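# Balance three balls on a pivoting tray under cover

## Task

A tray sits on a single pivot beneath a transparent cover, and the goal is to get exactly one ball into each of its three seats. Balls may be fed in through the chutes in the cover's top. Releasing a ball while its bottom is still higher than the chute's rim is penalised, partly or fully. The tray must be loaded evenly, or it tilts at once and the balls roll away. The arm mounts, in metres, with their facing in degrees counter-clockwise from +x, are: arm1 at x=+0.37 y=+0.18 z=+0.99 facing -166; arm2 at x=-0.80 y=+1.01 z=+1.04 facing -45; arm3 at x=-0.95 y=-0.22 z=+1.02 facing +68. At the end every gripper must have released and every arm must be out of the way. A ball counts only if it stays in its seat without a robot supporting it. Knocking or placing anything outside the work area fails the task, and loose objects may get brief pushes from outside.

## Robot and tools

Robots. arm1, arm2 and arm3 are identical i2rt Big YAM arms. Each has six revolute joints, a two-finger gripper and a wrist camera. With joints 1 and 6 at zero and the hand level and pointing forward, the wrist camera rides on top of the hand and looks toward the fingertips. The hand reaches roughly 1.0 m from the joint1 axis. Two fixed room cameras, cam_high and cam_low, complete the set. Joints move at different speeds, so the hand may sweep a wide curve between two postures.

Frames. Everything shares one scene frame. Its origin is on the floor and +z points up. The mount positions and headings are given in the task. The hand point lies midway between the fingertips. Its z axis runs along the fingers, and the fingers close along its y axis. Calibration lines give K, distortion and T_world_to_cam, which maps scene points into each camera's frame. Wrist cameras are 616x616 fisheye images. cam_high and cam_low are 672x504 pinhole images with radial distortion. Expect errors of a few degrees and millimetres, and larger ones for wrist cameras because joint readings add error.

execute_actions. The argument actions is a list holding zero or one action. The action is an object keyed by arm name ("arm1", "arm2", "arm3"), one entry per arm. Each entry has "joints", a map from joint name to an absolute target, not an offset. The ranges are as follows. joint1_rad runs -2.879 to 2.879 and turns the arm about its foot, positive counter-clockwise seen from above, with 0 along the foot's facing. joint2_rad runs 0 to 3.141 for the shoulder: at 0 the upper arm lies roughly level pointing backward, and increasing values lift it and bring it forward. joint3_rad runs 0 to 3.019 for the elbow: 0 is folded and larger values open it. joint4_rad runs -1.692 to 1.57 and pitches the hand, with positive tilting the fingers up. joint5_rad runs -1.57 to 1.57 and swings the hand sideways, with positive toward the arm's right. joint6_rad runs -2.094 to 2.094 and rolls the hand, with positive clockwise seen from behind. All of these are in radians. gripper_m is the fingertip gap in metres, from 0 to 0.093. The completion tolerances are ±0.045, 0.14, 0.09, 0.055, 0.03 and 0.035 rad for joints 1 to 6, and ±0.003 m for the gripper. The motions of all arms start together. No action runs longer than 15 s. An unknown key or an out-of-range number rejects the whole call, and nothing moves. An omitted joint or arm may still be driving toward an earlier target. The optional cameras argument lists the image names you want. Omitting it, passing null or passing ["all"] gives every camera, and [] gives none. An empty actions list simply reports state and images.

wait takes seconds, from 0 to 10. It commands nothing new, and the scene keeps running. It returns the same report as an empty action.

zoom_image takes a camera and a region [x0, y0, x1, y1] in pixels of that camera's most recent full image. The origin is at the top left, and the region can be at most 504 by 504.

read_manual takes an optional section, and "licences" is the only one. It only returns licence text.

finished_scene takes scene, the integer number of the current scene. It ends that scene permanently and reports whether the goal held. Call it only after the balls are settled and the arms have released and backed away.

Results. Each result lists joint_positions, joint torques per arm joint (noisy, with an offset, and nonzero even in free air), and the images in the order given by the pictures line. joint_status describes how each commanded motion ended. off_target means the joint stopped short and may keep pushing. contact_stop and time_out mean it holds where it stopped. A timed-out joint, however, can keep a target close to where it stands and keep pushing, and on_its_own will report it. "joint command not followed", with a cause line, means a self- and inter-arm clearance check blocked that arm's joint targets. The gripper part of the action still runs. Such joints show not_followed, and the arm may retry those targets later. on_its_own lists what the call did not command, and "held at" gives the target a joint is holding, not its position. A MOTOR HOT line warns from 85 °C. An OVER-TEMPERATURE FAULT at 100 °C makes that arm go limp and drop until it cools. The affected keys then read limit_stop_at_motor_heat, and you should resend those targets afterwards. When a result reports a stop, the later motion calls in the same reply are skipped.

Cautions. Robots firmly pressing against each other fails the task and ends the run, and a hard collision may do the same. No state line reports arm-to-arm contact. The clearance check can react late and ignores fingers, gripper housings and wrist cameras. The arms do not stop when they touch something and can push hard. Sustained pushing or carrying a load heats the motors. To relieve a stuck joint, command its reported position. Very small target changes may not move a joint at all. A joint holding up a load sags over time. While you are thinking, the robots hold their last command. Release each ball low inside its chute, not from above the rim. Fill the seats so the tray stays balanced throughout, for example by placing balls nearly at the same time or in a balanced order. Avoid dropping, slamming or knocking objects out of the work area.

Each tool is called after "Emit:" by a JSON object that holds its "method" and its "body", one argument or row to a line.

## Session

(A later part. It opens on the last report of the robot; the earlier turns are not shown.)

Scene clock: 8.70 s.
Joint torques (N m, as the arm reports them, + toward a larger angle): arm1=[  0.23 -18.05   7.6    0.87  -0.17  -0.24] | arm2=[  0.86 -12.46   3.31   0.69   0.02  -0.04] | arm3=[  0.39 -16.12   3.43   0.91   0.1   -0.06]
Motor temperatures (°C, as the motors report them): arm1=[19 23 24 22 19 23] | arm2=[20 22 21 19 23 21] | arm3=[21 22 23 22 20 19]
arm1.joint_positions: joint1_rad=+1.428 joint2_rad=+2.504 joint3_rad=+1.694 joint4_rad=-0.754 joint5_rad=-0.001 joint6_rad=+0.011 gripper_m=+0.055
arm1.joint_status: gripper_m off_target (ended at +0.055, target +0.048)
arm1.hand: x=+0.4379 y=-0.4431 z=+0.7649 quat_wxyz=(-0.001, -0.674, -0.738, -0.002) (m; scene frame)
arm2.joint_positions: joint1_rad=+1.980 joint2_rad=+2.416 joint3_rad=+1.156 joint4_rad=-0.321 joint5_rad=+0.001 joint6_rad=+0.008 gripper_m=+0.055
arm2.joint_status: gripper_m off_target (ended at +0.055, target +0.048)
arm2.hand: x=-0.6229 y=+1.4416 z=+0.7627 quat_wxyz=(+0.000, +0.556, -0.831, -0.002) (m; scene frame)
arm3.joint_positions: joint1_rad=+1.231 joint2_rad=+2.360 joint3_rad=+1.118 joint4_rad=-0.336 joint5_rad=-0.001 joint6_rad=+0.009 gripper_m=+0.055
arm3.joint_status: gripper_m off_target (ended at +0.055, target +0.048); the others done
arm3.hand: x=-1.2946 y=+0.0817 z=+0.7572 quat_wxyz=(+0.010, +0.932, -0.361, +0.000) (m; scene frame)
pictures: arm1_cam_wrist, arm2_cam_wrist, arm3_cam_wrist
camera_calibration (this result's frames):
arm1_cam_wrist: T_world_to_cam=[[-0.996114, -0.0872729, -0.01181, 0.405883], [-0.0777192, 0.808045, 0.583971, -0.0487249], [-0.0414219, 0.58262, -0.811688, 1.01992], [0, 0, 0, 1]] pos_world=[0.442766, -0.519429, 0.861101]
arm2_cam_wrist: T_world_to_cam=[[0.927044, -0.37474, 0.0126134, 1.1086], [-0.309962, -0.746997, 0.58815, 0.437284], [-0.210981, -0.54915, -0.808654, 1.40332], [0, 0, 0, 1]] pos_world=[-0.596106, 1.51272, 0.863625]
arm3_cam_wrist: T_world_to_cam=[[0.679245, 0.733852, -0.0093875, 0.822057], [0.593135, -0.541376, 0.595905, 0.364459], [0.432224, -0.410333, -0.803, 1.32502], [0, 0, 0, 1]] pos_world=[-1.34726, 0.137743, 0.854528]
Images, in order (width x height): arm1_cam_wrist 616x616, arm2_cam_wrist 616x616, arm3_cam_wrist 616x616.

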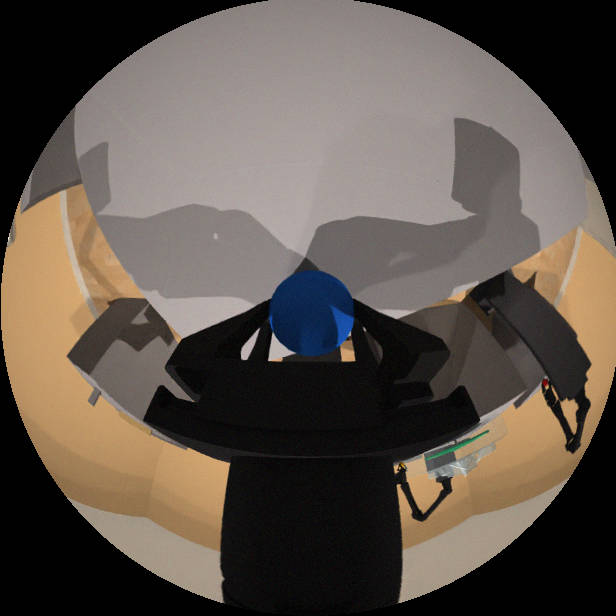

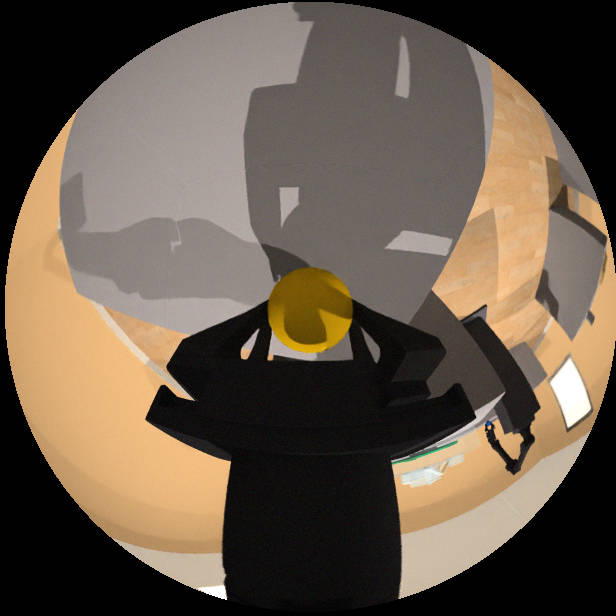

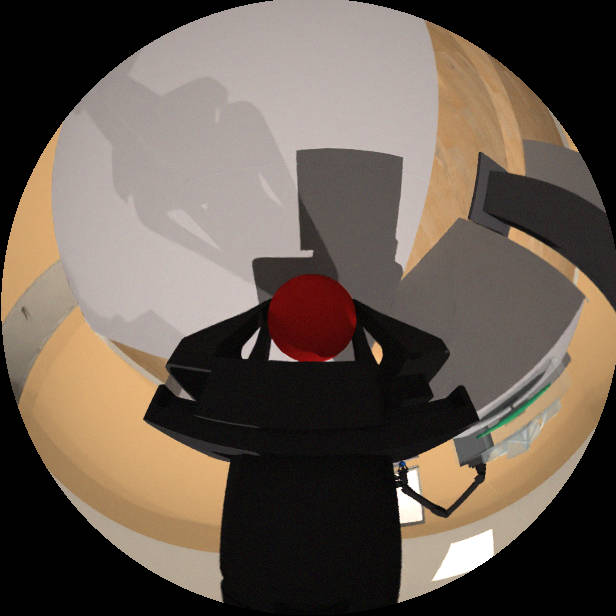

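Emit:
{"method": "execute_actions", "body": {
  "actions": [
    {"arm1":{"joints":{"joint1_rad":-0.57,"joint2_rad":1.96,"joint3_rad":1.62,"joint4_rad":-1.215,"joint6_rad":0.35}},"arm2":{"joints":{"joint1_rad":-0.246,"joint2_rad":1.849,"joint3_rad":1.28,"joint4_rad":-0.994,"joint6_rad":0.67}},"arm3":{"joints":{"joint1_rad":-0.43,"joint2_rad":1.978,"joint3_rad":1.56,"joint4_rad":-1.141,"joint6_rad":0.37}}}
  ]
}}

Scene clock: 11.50 s.
Joint torques (N m, as the arm reports them, + toward a larger angle): arm1=[  0.04 -15.88   8.14  -0.52  -0.22   0.03] | arm2=[  1.69 -13.15   7.61  -0.14   0.06   0.19] | arm3=[  0.21 -21.96   8.85   0.08   0.05   0.13]
Motor temperatures (°C, as the motors report them): arm1=[19 23 24 22 19 23] | arm2=[20 22 21 19 23 21] | arm3=[21 23 24 22 20 19]
arm1.joint_positions: joint1_rad=-0.568 joint2_rad=+1.982 joint3_rad=+1.614 joint4_rad=-1.198 joint5_rad=+0.001 joint6_rad=+0.338 gripper_m=+0.055
arm1.joint_status: all done
arm1.hand: x=-0.1887 y=+0.3721 z=+1.0586 quat_wxyz=(+0.005, -0.946, +0.325, +0.003) (m; scene frame)
arm2.joint_positions: joint1_rad=-0.256 joint2_rad=+1.841 joint3_rad=+1.282 joint4_rad=-0.981 joint5_rad=+0.001 joint6_rad=+0.656 gripper_m=+0.055
arm2.joint_status: all done
arm2.hand: x=-0.5389 y=+0.5567 z=+1.0589 quat_wxyz=(-0.010, -0.753, -0.658, -0.002) (m; scene frame)
arm3.joint_positions: joint1_rad=-0.438 joint2_rad=+2.009 joint3_rad=+1.546 joint4_rad=-1.132 joint5_rad=+0.003 joint6_rad=+0.361 gripper_m=+0.055
arm3.joint_status: all done
arm3.hand: x=-0.5209 y=+0.1697 z=+1.0341 quat_wxyz=(+0.016, +0.189, -0.982, +0.013) (m; scene frame)
pictures: arm1_cam_wrist, arm2_cam_wrist, arm3_cam_wrist, cam_high, cam_low
camera_calibration (this result's frames):
arm1_cam_wrist: T_world_to_cam=[[0.616705, 0.787194, -0.000633011, -0.176587], [0.643334, -0.503538, 0.576689, -0.295826], [0.453648, -0.356055, -0.816963, 1.20568], [0, 0, 0, 1]] pos_world=[-0.247736, 0.419335, 1.15548]
arm2_cam_wrist: T_world_to_cam=[[-0.991981, 0.126355, -0.00284941, -0.601408], [0.101167, 0.807347, 0.58134, -1.00843], [0.075756, 0.57639, -0.813656, 0.707804], [0, 0, 0, 1]] pos_world=[-0.548185, 0.482171, 1.16043]
arm3_cam_wrist: T_world_to_cam=[[0.364856, -0.93066, 0.0274407, 0.315195], [-0.737683, -0.270968, 0.618385, -0.974207], [-0.56807, -0.245864, -0.785396, 0.681918], [0, 0, 0, 1]] pos_world=[-0.446279, 0.19702, 1.12936]
Images, in order (width x height): arm1_cam_wrist 616x616, arm2_cam_wrist 616x616, arm3_cam_wrist 616x616, cam_high 672x504, cam_low 672x504.

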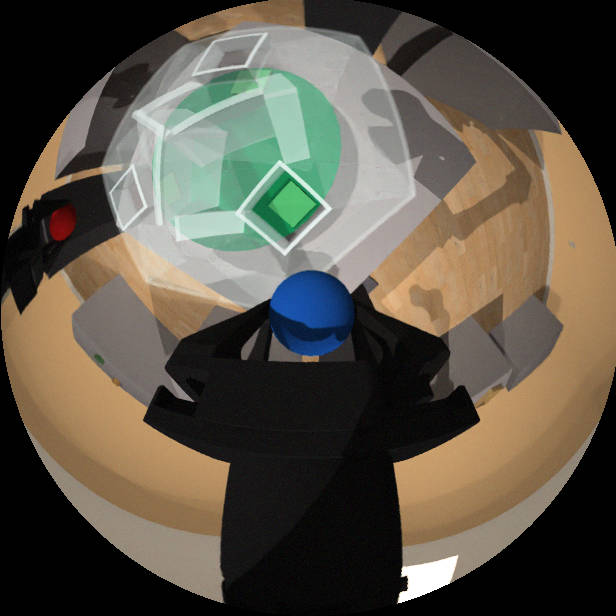

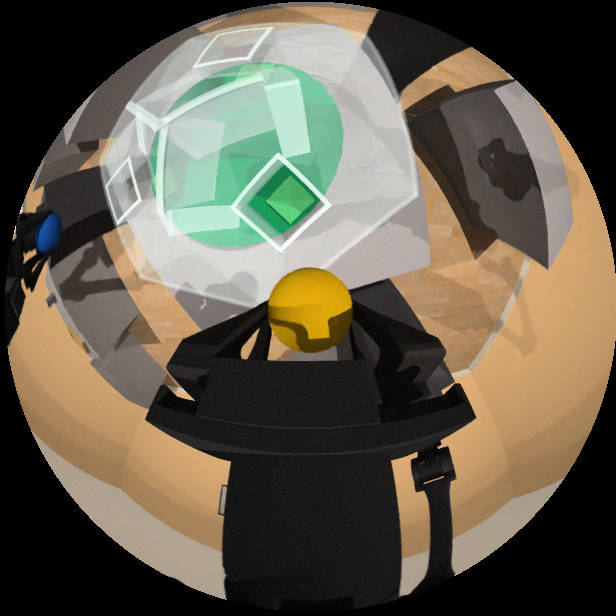

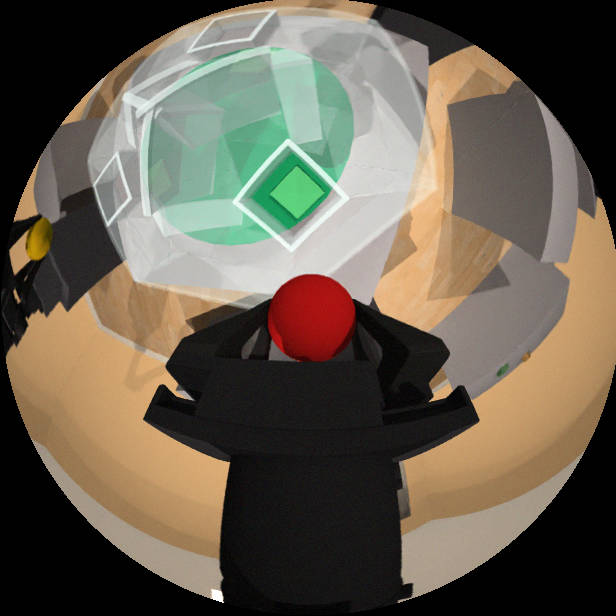

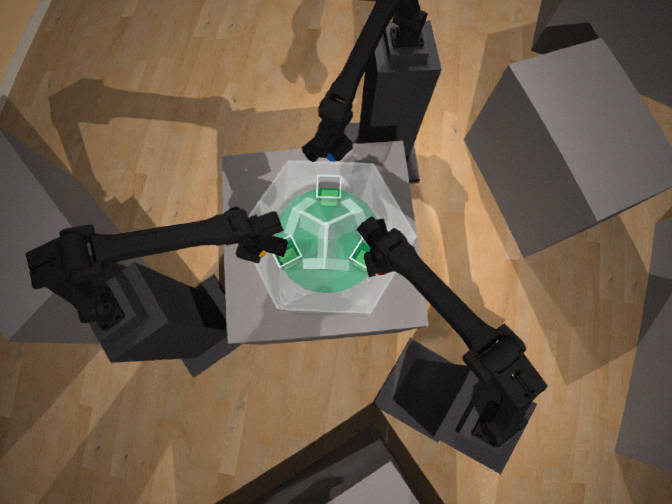

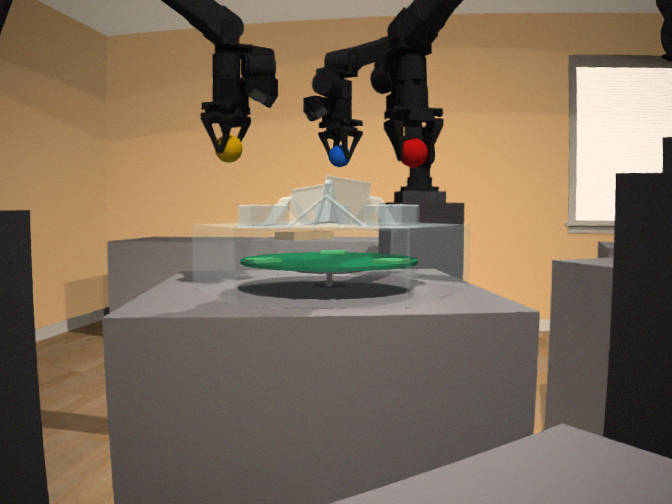

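Emit:
{"method": "execute_actions", "body": {
  "actions": [
    {"arm1":{"joints":{"joint1_rad":-0.55,"joint2_rad":2.22,"joint3_rad":1.83,"joint4_rad":-1.14}},"arm2":{"joints":{"joint1_rad":-0.285,"joint2_rad":2.10,"joint3_rad":1.515,"joint4_rad":-0.95}},"arm3":{"joints":{"joint1_rad":-0.465,"joint2_rad":2.198,"joint3_rad":1.768,"joint4_rad":-1.095}}}
  ],
  "cameras": ["arm1_cam_wrist","arm2_cam_wrist","arm3_cam_wrist","cam_low"]
}}

Scene clock: 13.13 s.
Joint torques (N m, as the arm reports them, + toward a larger angle): arm1=[  0.25 -18.86  10.57   0.28  -0.2    0.03] | arm2=[  0.35 -16.55  11.17   0.46   0.06   0.19] | arm3=[ -0.42 -23.68  11.59   0.55   0.08   0.13]
Motor temperatures (°C, as the motors report them): arm1=[19 24 25 22 19 23] | arm2=[20 23 22 19 23 21] | arm3=[21 23 24 22 20 19]
arm1.joint_positions: joint1_rad=-0.554 joint2_rad=+2.250 joint3_rad=+1.782 joint4_rad=-1.146 joint5_rad=+0.001 joint6_rad=+0.338 gripper_m=+0.055
arm1.joint_status: all done
arm1.hand: x=-0.2385 y=+0.3803 z=+0.9557 quat_wxyz=(+0.005, -0.948, +0.318, -0.021) (m; scene frame)
arm2.joint_positions: joint1_rad=-0.275 joint2_rad=+2.102 joint3_rad=+1.469 joint4_rad=-0.957 joint5_rad=+0.001 joint6_rad=+0.656 gripper_m=+0.055
arm2.joint_status: all done
arm2.hand: x=-0.5203 y=+0.5037 z=+0.9799 quat_wxyz=(+0.014, -0.759, -0.651, -0.007) (m; scene frame)
arm3.joint_positions: joint1_rad=-0.461 joint2_rad=+2.225 joint3_rad=+1.722 joint4_rad=-1.098 joint5_rad=+0.002 joint6_rad=+0.361 gripper_m=+0.055
arm3.joint_status: all done
arm3.hand: x=-0.4729 y=+0.1947 z=+0.9649 quat_wxyz=(+0.019, +0.178, -0.984, +0.014) (m; scene frame)
pictures: arm1_cam_wrist, arm2_cam_wrist, arm3_cam_wrist, cam_low
camera_calibration (this result's frames):
arm1_cam_wrist: T_world_to_cam=[[0.605811, 0.795462, 0.0152607, -0.173337], [0.622539, -0.485885, 0.613483, -0.247266], [0.495417, -0.362155, -0.789561, 1.13318], [0, 0, 0, 1]] pos_world=[-0.302455, 0.428126, 1.04905]
arm2_cam_wrist: T_world_to_cam=[[-0.989159, 0.144319, 0.0271377, -0.613465], [0.130544, 0.779559, 0.612573, -0.922949], [0.0672505, 0.609475, -0.789948, 0.628307], [0, 0, 0, 1]] pos_world=[-0.528583, 0.42509, 1.07835]
arm3_cam_wrist: T_world_to_cam=[[0.344264, -0.938421, 0.0291198, 0.312957], [-0.740703, -0.25241, 0.622614, -0.898433], [-0.576924, -0.235913, -0.781987, 0.651533], [0, 0, 0, 1]] pos_world=[-0.397327, 0.220617, 1.05975]
Images, in order (width x height): arm1_cam_wrist 616x616, arm2_cam_wrist 616x616, arm3_cam_wrist 616x616, cam_low 672x504.

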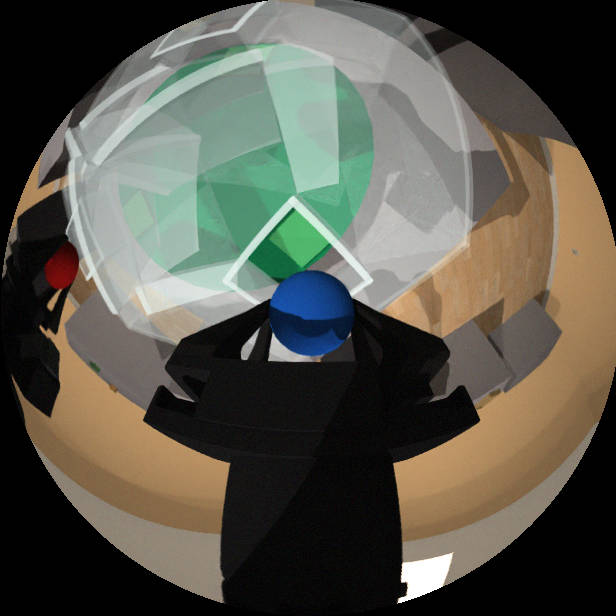

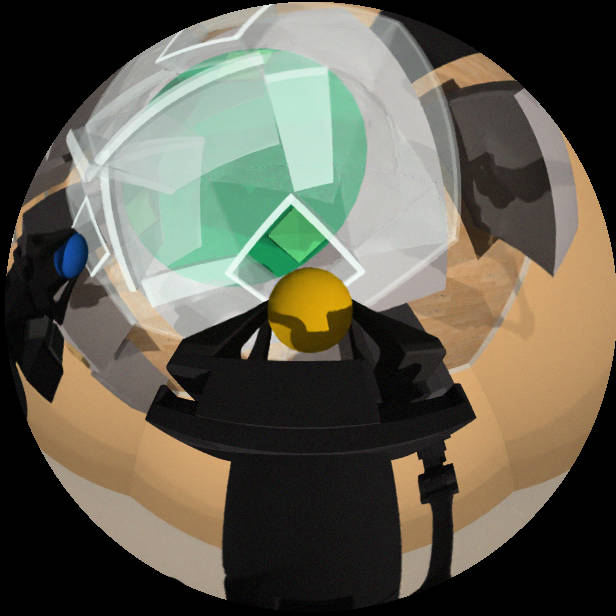

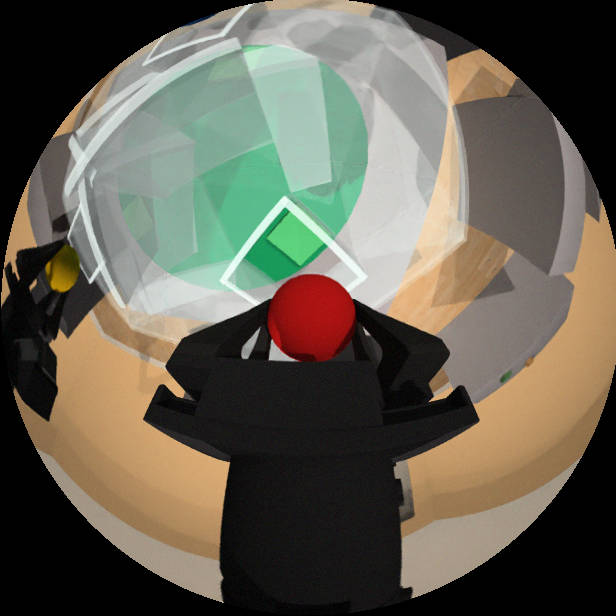

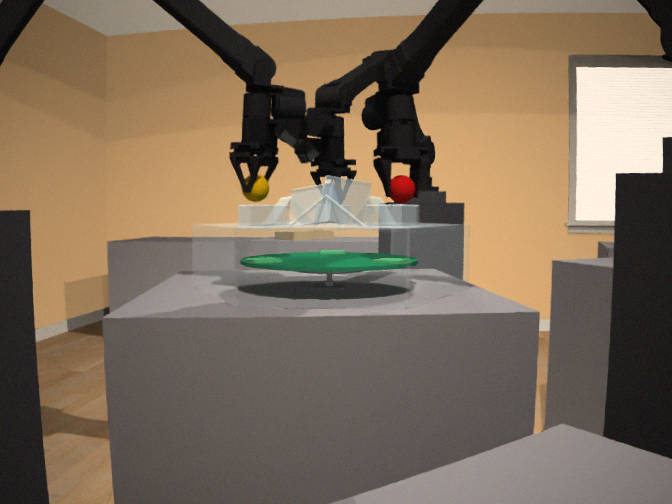

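Emit:
{"method": "execute_actions", "body": {
  "actions": [
    {"arm1":{"joints":{"joint4_rad":-1.07}},"arm2":{"joints":{"joint4_rad":-0.86}},"arm3":{"joints":{"joint4_rad":-1.02}}}
  ],
  "cameras": ["arm1_cam_wrist","arm2_cam_wrist","arm3_cam_wrist","cam_low"]
}}

Emit:
{"method": "zoom_image", "body": {
  "camera": "cam_low",
  "region": [210, 140, 450, 240]
}}

Scene clock: 14.07 s.
Joint torques (N m, as the arm reports them, + toward a larger angle): arm1=[  0.34 -19.62  10.58   0.89  -0.2    0.03] | arm2=[  0.38 -16.71  11.3    0.91   0.06   0.18] | arm3=[ -0.64 -24.07  11.59   0.99   0.07   0.12]
Motor temperatures (°C, as the motors report them): arm1=[19 24 25 22 19 23] | arm2=[20 23 22 19 23 21] | arm3=[21 23 25 22 20 19]
arm1.joint_positions: joint1_rad=-0.554 joint2_rad=+2.250 joint3_rad=+1.782 joint4_rad=-1.089 joint5_rad=+0.001 joint6_rad=+0.338 gripper_m=+0.055
arm1.joint_status: all done
arm1.hand: x=-0.2518 y=+0.3846 z=+0.9555 quat_wxyz=(+0.004, -0.948, +0.318, +0.007) (m; scene frame)
arm2.joint_positions: joint1_rad=-0.275 joint2_rad=+2.102 joint3_rad=+1.469 joint4_rad=-0.875 joint5_rad=+0.001 joint6_rad=+0.656 gripper_m=+0.055
arm2.joint_status: all done
arm2.hand: x=-0.5107 y=+0.4861 z=+0.9801 quat_wxyz=(-0.026, -0.759, -0.651, +0.002) (m; scene frame)
arm3.joint_positions: joint1_rad=-0.461 joint2_rad=+2.225 joint3_rad=+1.722 joint4_rad=-1.032 joint5_rad=+0.002 joint6_rad=+0.361 gripper_m=+0.055
arm3.joint_status: all done
arm3.hand: x=-0.4608 y=+0.2053 z=+0.9647 quat_wxyz=(-0.009, +0.178, -0.984, -0.003) (m; scene frame)
pictures: arm1_cam_wrist, arm2_cam_wrist, arm3_cam_wrist, cam_low
camera_calibration (this result's frames):
arm1_cam_wrist: T_world_to_cam=[[0.60576, 0.795638, -0.00388836, -0.150412], [0.655023, -0.495916, 0.570099, -0.18322], [0.451665, -0.34789, -0.821567, 1.15528], [0, 0, 0, 1]] pos_world=[-0.310672, 0.430722, 1.05301]
arm2_cam_wrist: T_world_to_cam=[[-0.989159, 0.145164, -0.0221896, -0.553426], [0.107986, 0.821426, 0.559998, -0.890983], [0.0995185, 0.551531, -0.828197, 0.720671], [0, 0, 0, 1]] pos_world=[-0.522933, 0.414742, 1.08353]
arm3_cam_wrist: T_world_to_cam=[[0.343562, -0.939114, 0.00545906, 0.341414], [-0.77018, -0.278424, 0.573849, -0.847818], [-0.537389, -0.201357, -0.818943, 0.707629], [0, 0, 0, 1]] pos_world=[-0.389998, 0.22706, 1.06416]
Images, in order (width x height): arm1_cam_wrist 616x616, arm2_cam_wrist 616x616, arm3_cam_wrist 616x616, cam_low 672x504.

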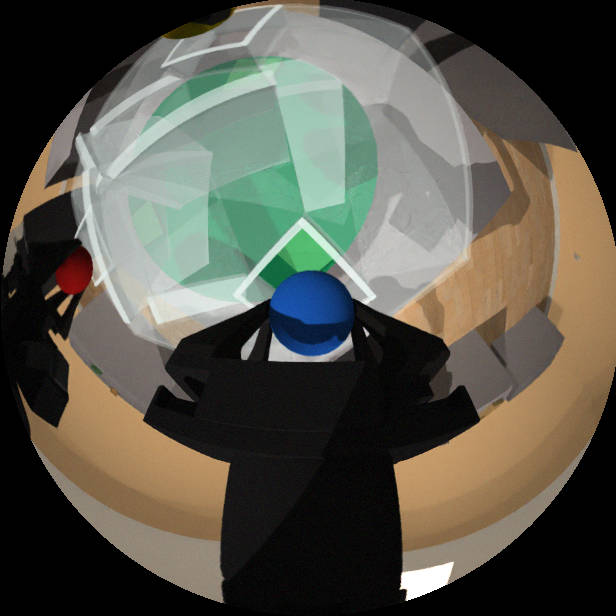

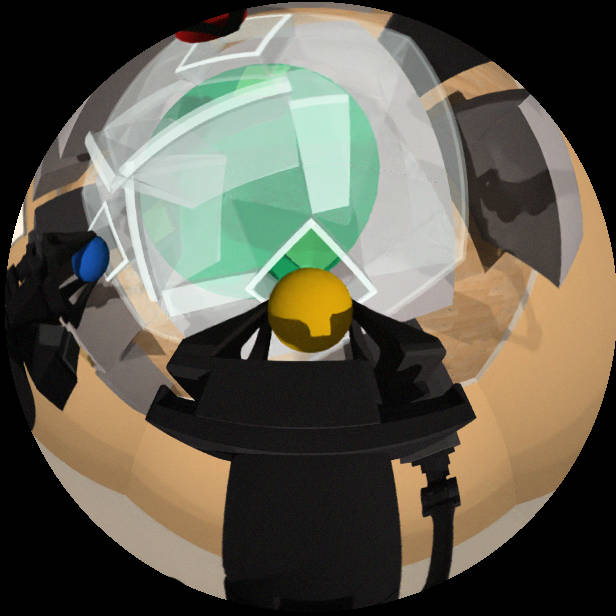

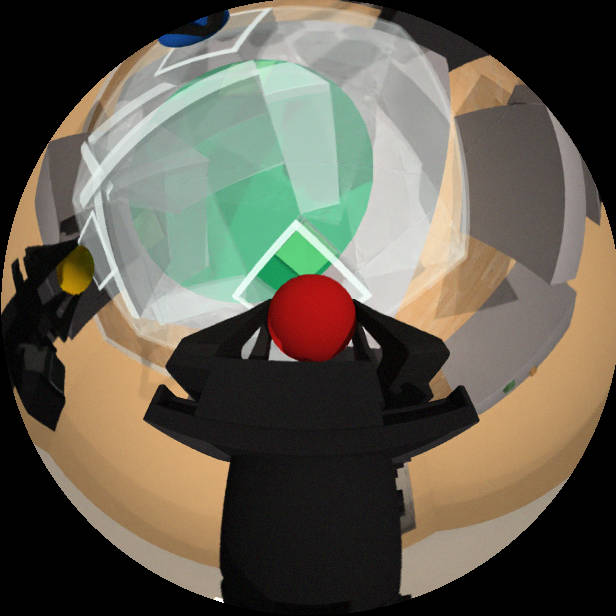

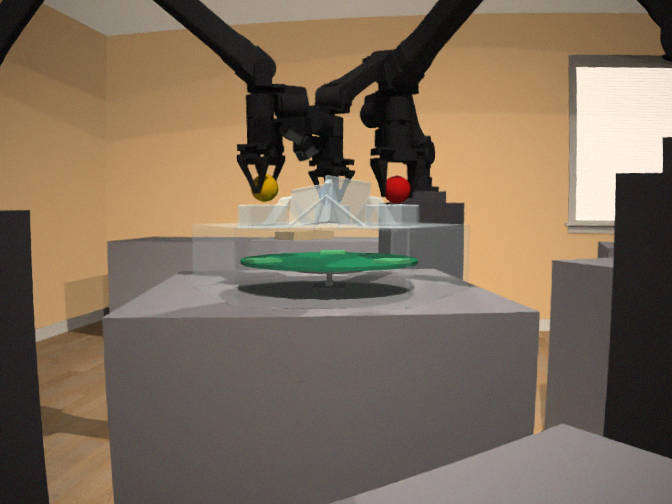

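Region (210, 140, 450, 240) of cam_low's 672x504 image, scaled by 2.100, with more detail than that image has; it fills the top 210 rows of this view, and the rest is white.

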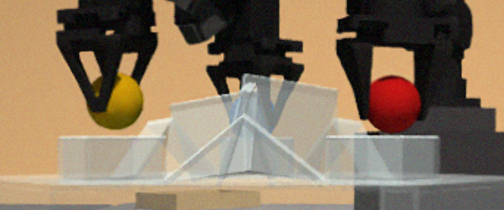

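Emit:
{"method": "execute_actions", "body": {
  "actions": [
    {"arm1":{"joints":{"joint1_rad":-0.542,"joint2_rad":2.252,"joint4_rad":-1.055}},"arm2":{"joints":{"joint2_rad":2.15,"joint4_rad":-0.845}},"arm3":{"joints":{"joint1_rad":-0.442,"joint2_rad":2.238,"joint4_rad":-1.005}}}
  ],
  "cameras": ["arm1_cam_wrist","arm2_cam_wrist","arm3_cam_wrist","cam_low"]
}}

Emit:
{"method": "zoom_image", "body": {
  "camera": "cam_low",
  "region": [210, 140, 450, 240]
}}

Scene clock: 15.00 s.
Joint torques (N m, as the arm reports them, + toward a larger angle): arm1=[  0.56 -17.07  10.75   0.97  -0.2    0.03] | arm2=[  0.4  -15.43  10.89   0.84   0.06   0.18] | arm3=[  0.18 -21.79  11.55   1.02   0.06   0.12]
Motor temperatures (°C, as the motors report them): arm1=[19 24 25 22 19 23] | arm2=[20 23 23 19 23 21] | arm3=[21 23 25 22 20 19]
arm1.joint_positions: joint1_rad=-0.548 joint2_rad=+2.250 joint3_rad=+1.782 joint4_rad=-1.075 joint5_rad=+0.001 joint6_rad=+0.338 gripper_m=+0.055
arm1.joint_status: all done
arm1.hand: x=-0.2565 y=+0.3818 z=+0.9556 quat_wxyz=(+0.004, -0.949, +0.315, +0.014) (m; scene frame)
arm2.joint_positions: joint1_rad=-0.275 joint2_rad=+2.135 joint3_rad=+1.472 joint4_rad=-0.859 joint5_rad=+0.001 joint6_rad=+0.656 gripper_m=+0.055
arm2.joint_status: all done
arm2.hand: x=-0.5112 y=+0.4873 z=+0.9625 quat_wxyz=(-0.019, -0.759, -0.651, +0.000) (m; scene frame)
arm3.joint_positions: joint1_rad=-0.449 joint2_rad=+2.240 joint3_rad=+1.722 joint4_rad=-1.017 joint5_rad=+0.002 joint6_rad=+0.361 gripper_m=+0.055
arm3.joint_status: all done
arm3.hand: x=-0.4651 y=+0.2114 z=+0.9550 quat_wxyz=(-0.009, +0.184, -0.983, -0.003) (m; scene frame)
pictures: arm1_cam_wrist, arm2_cam_wrist, arm3_cam_wrist, cam_low
camera_calibration (this result's frames):
arm1_cam_wrist: T_world_to_cam=[[0.600713, 0.799417, -0.00871894, -0.143544], [0.665876, -0.49427, 0.558843, -0.168678], [0.442439, -0.34151, -0.829227, 1.15896], [0, 0, 0, 1]] pos_world=[-0.314222, 0.427176, 1.05405]
arm2_cam_wrist: T_world_to_cam=[[-0.989298, 0.14527, -0.0136593, -0.5628], [0.111735, 0.814457, 0.569363, -0.885728], [0.0938362, 0.561744, -0.821973, 0.691594], [0, 0, 0, 1]] pos_world=[-0.522707, 0.414647, 1.06508]
arm3_cam_wrist: T_world_to_cam=[[0.354287, -0.935121, 0.00542675, 0.352854], [-0.766696, -0.287144, 0.574218, -0.840724], [-0.535405, -0.207598, -0.818685, 0.700587], [0, 0, 0, 1]] pos_world=[-0.394494, 0.233993, 1.0544]
Images, in order (width x height): arm1_cam_wrist 616x616, arm2_cam_wrist 616x616, arm3_cam_wrist 616x616, cam_low 672x504.

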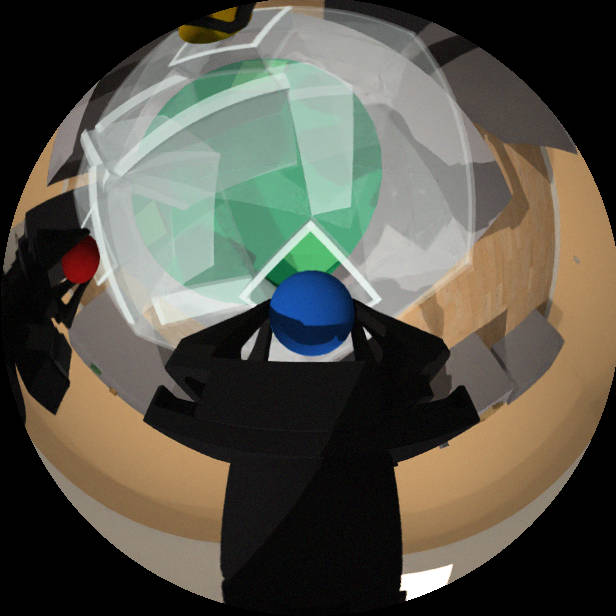

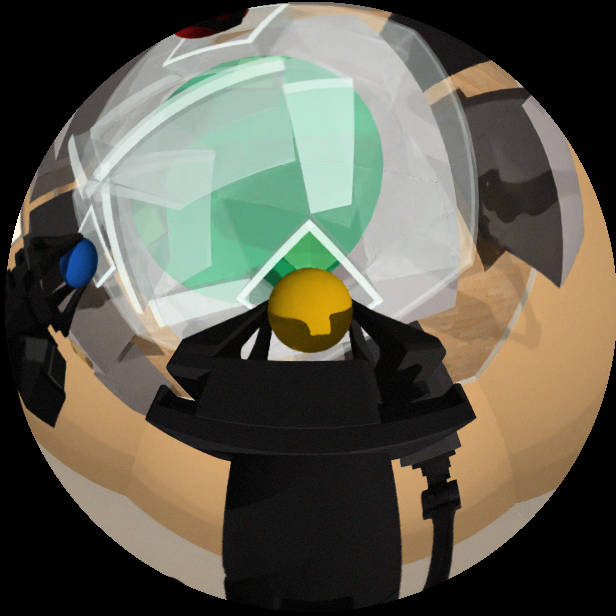

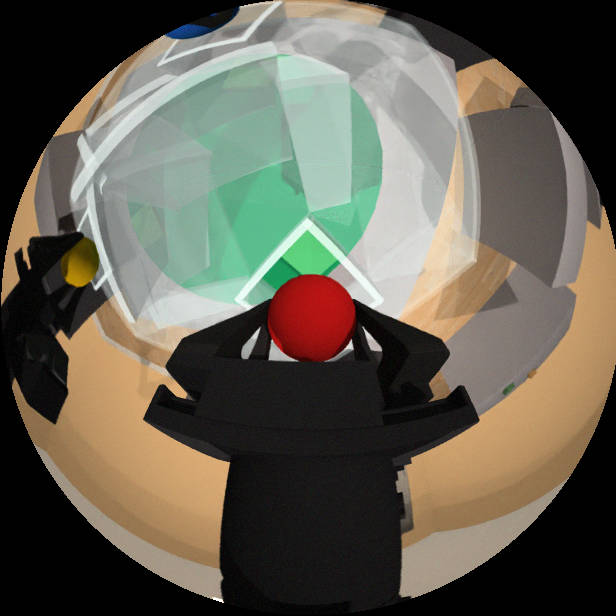

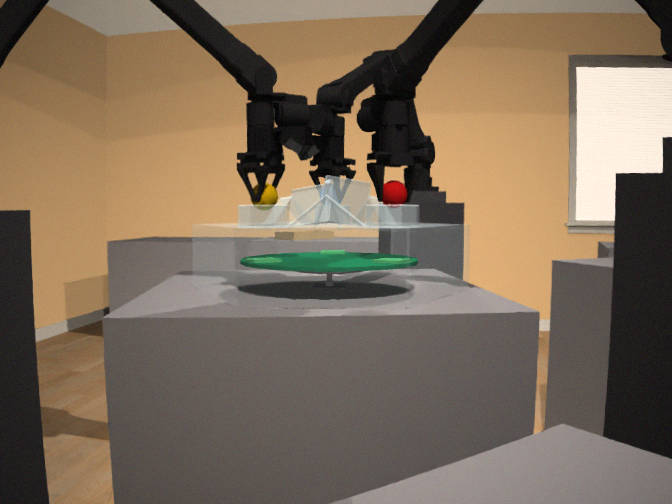

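Region (210, 140, 450, 240) of cam_low's 672x504 image, scaled by 2.100, with more detail than that image has; it fills the top 210 rows of this view, and the rest is white.

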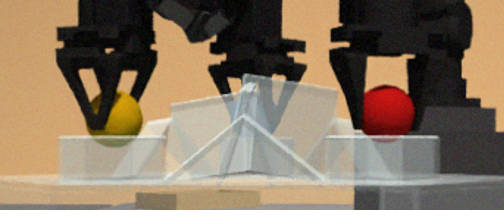

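Emit:
{"method": "execute_actions", "body": {
  "actions": [
    {"arm1":{"joints":{"joint2_rad":2.268}},"arm3":{"joints":{"joint2_rad":2.255,"joint4_rad":-0.995}}}
  ],
  "cameras": ["arm1_cam_wrist","arm3_cam_wrist","cam_low"]
}}

Emit:
{"method": "zoom_image", "body": {
  "camera": "cam_low",
  "region": [210, 140, 450, 240]
}}

Scene clock: 15.77 s.
Joint torques (N m, as the arm reports them, + toward a larger angle): arm1=[  0.52 -17.11  10.64   0.9   -0.2    0.03] | arm2=[  0.45 -15.42  10.84   0.84   0.06   0.19] | arm3=[  0.09 -21.97  11.41   0.98   0.07   0.12]
Motor temperatures (°C, as the motors report them): arm1=[19 24 26 22 19 23] | arm2=[20 23 23 19 23 21] | arm3=[21 24 25 22 20 19]
arm1.joint_positions: joint1_rad=-0.548 joint2_rad=+2.264 joint3_rad=+1.782 joint4_rad=-1.075 joint5_rad=+0.001 joint6_rad=+0.338 gripper_m=+0.055
arm1.joint_status: all done
arm1.hand: x=-0.2541 y=+0.3811 z=+0.9463 quat_wxyz=(+0.004, -0.949, +0.315, +0.007) (m; scene frame)
arm2.joint_positions: joint1_rad=-0.275 joint2_rad=+2.135 joint3_rad=+1.472 joint4_rad=-0.859 joint5_rad=+0.001 joint6_rad=+0.656 gripper_m=+0.055
arm2.joint_status: not commanded
arm2.hand: x=-0.5112 y=+0.4873 z=+0.9625 quat_wxyz=(-0.019, -0.759, -0.651, +0.000) (m; scene frame)
arm3.joint_positions: joint1_rad=-0.449 joint2_rad=+2.257 joint3_rad=+1.722 joint4_rad=-1.007 joint5_rad=+0.002 joint6_rad=+0.361 gripper_m=+0.055
arm3.joint_status: all done
arm3.hand: x=-0.4658 y=+0.2108 z=+0.9443 quat_wxyz=(-0.006, +0.184, -0.983, -0.001) (m; scene frame)
pictures: arm1_cam_wrist, arm3_cam_wrist, cam_low
camera_calibration (this result's frames):
arm1_cam_wrist: T_world_to_cam=[[0.600892, 0.799321, -0.00387128, -0.149025], [0.658011, -0.491901, 0.570137, -0.179018], [0.453818, -0.345138, -0.821541, 1.14702], [0, 0, 0, 1]] pos_world=[-0.313193, 0.426939, 1.04381]
arm3_cam_wrist: T_world_to_cam=[[0.354308, -0.935094, 0.00804295, 0.350087], [-0.763589, -0.284338, 0.579728, -0.839632], [-0.539814, -0.211544, -0.81477, 0.686419], [0, 0, 0, 1]] pos_world=[-0.394634, 0.233833, 1.04322]
Images, in order (width x height): arm1_cam_wrist 616x616, arm3_cam_wrist 616x616, cam_low 672x504.

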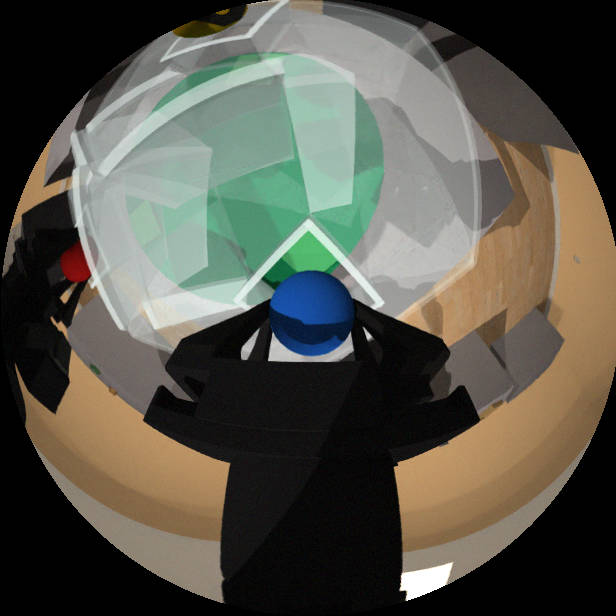

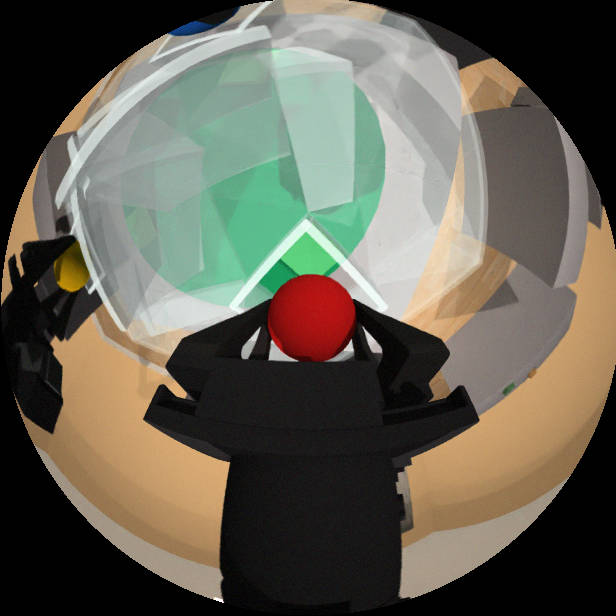

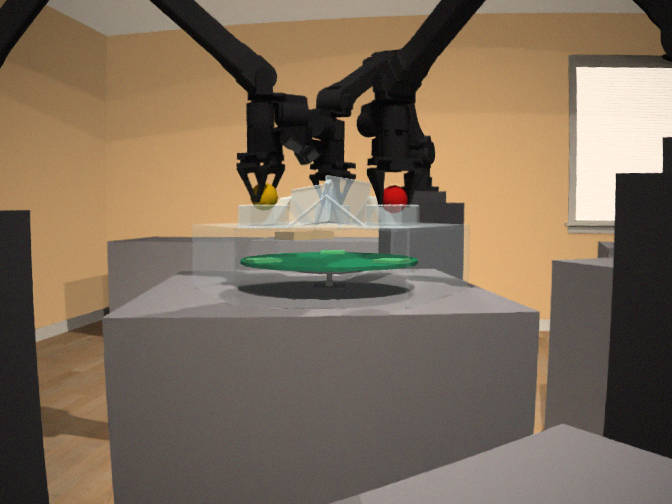

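Region (210, 140, 450, 240) of cam_low's 672x504 image, scaled by 2.100, with more detail than that image has; it fills the top 210 rows of this view, and the rest is white.

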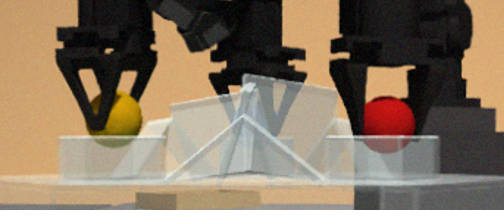

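Good. Release.

Emit:
{"method": "execute_actions", "body": {
  "actions": [
    {"arm1":{"joints":{"gripper_m":0.068}},"arm2":{"joints":{"gripper_m":0.068}},"arm3":{"joints":{"gripper_m":0.068}}}
  ],
  "cameras": ["cam_low"]
}}

Emit:
{"method": "execute_actions", "body": {
  "actions": [
    {"arm1":{"joints":{"joint2_rad":1.6,"joint4_rad":-1.4}},"arm2":{"joints":{"joint2_rad":1.5,"joint4_rad":-1.2}},"arm3":{"joints":{"joint2_rad":1.6,"joint4_rad":-1.35}}}
  ],
  "cameras": ["cam_low","cam_high"]
}}

Scene clock: 16.37 s.
Joint torques (N m, as the arm reports them, + toward a larger angle): arm1=[  0.41 -18.19  10.67   0.96  -0.2    0.03] | arm2=[  0.42 -15.73  10.75   0.85   0.06   0.18] | arm3=[  0.22 -22.1   11.37   1.     0.08   0.12]
Motor temperatures (°C, as the motors report them): arm1=[19 24 26 22 19 23] | arm2=[20 23 23 19 23 21] | arm3=[21 24 26 22 20 19]
arm1.joint_positions: joint1_rad=-0.548 joint2_rad=+2.264 joint3_rad=+1.783 joint4_rad=-1.075 joint5_rad=+0.001 joint6_rad=+0.338 gripper_m=+0.068
arm1.joint_status: all done
arm1.hand: x=-0.2542 y=+0.3812 z=+0.9464 quat_wxyz=(+0.004, -0.949, +0.315, +0.007) (m; scene frame)
arm2.joint_positions: joint1_rad=-0.275 joint2_rad=+2.135 joint3_rad=+1.474 joint4_rad=-0.859 joint5_rad=+0.001 joint6_rad=+0.656 gripper_m=+0.068
arm2.joint_status: all done
arm2.hand: x=-0.5107 y=+0.4865 z=+0.9630 quat_wxyz=(-0.020, -0.759, -0.651, +0.000) (m; scene frame)
arm3.joint_positions: joint1_rad=-0.449 joint2_rad=+2.257 joint3_rad=+1.723 joint4_rad=-1.007 joint5_rad=+0.002 joint6_rad=+0.361 gripper_m=+0.068
arm3.joint_status: all done
arm3.hand: x=-0.4653 y=+0.2112 z=+0.9448 quat_wxyz=(-0.007, +0.184, -0.983, -0.002) (m; scene frame)
pictures: cam_low
Images, in order (width x height): cam_low 672x504.

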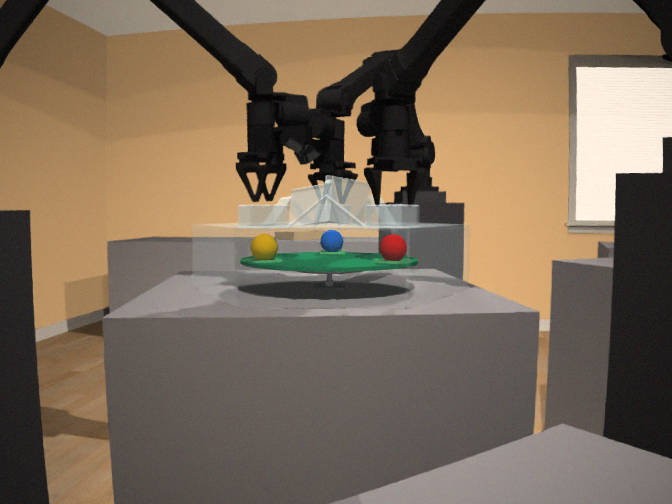

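Scene clock: 18.13 s.
Joint torques (N m, as the arm reports them, + toward a larger angle): arm1=[  0.58 -11.87   9.09   0.18  -0.2    0.01] | arm2=[ 0.36 -9.93 10.91  0.36  0.06  0.16] | arm3=[  0.21 -15.34  10.09   0.73   0.13   0.11]
Motor temperatures (°C, as the motors report them): arm1=[19 24 26 22 19 23] | arm2=[20 23 24 19 23 21] | arm3=[21 24 26 22 20 19]
arm1.joint_positions: joint1_rad=-0.548 joint2_rad=+1.611 joint3_rad=+1.822 joint4_rad=-1.382 joint5_rad=+0.001 joint6_rad=+0.338 gripper_m=+0.068
arm1.joint_status: all done
arm1.hand: x=-0.1749 y=+0.3530 z=+1.3506 quat_wxyz=(+0.001, -0.930, +0.308, +0.199) (m; scene frame)
arm2.joint_positions: joint1_rad=-0.275 joint2_rad=+1.483 joint3_rad=+1.503 joint4_rad=-1.186 joint5_rad=+0.001 joint6_rad=+0.656 gripper_m=+0.068
arm2.joint_status: all done
arm2.hand: x=-0.5408 y=+0.5349 z=+1.3247 quat_wxyz=(-0.192, -0.745, -0.638, +0.036) (m; scene frame)
arm3.joint_positions: joint1_rad=-0.448 joint2_rad=+1.609 joint3_rad=+1.758 joint4_rad=-1.341 joint5_rad=+0.000 joint6_rad=+0.361 gripper_m=+0.068
arm3.joint_status: all done
arm3.hand: x=-0.5194 y=+0.1649 z=+1.3405 quat_wxyz=(-0.154, +0.182, -0.967, -0.093) (m; scene frame)
pictures: cam_high, cam_low
Images, in order (width x height): cam_high 672x504, cam_low 672x504.

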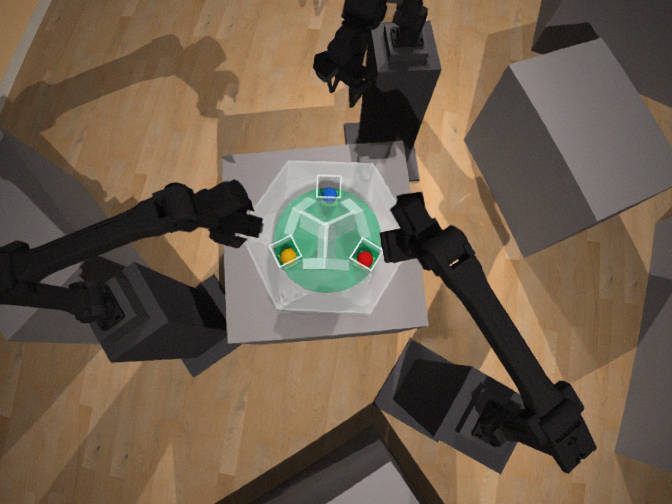

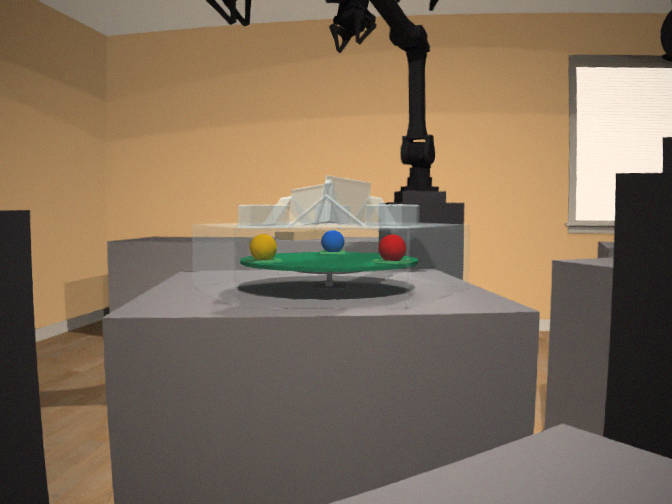

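Emit:
{"method": "finished_scene", "body": {
  "scene": 1
}}

The scene is finished: the task was done.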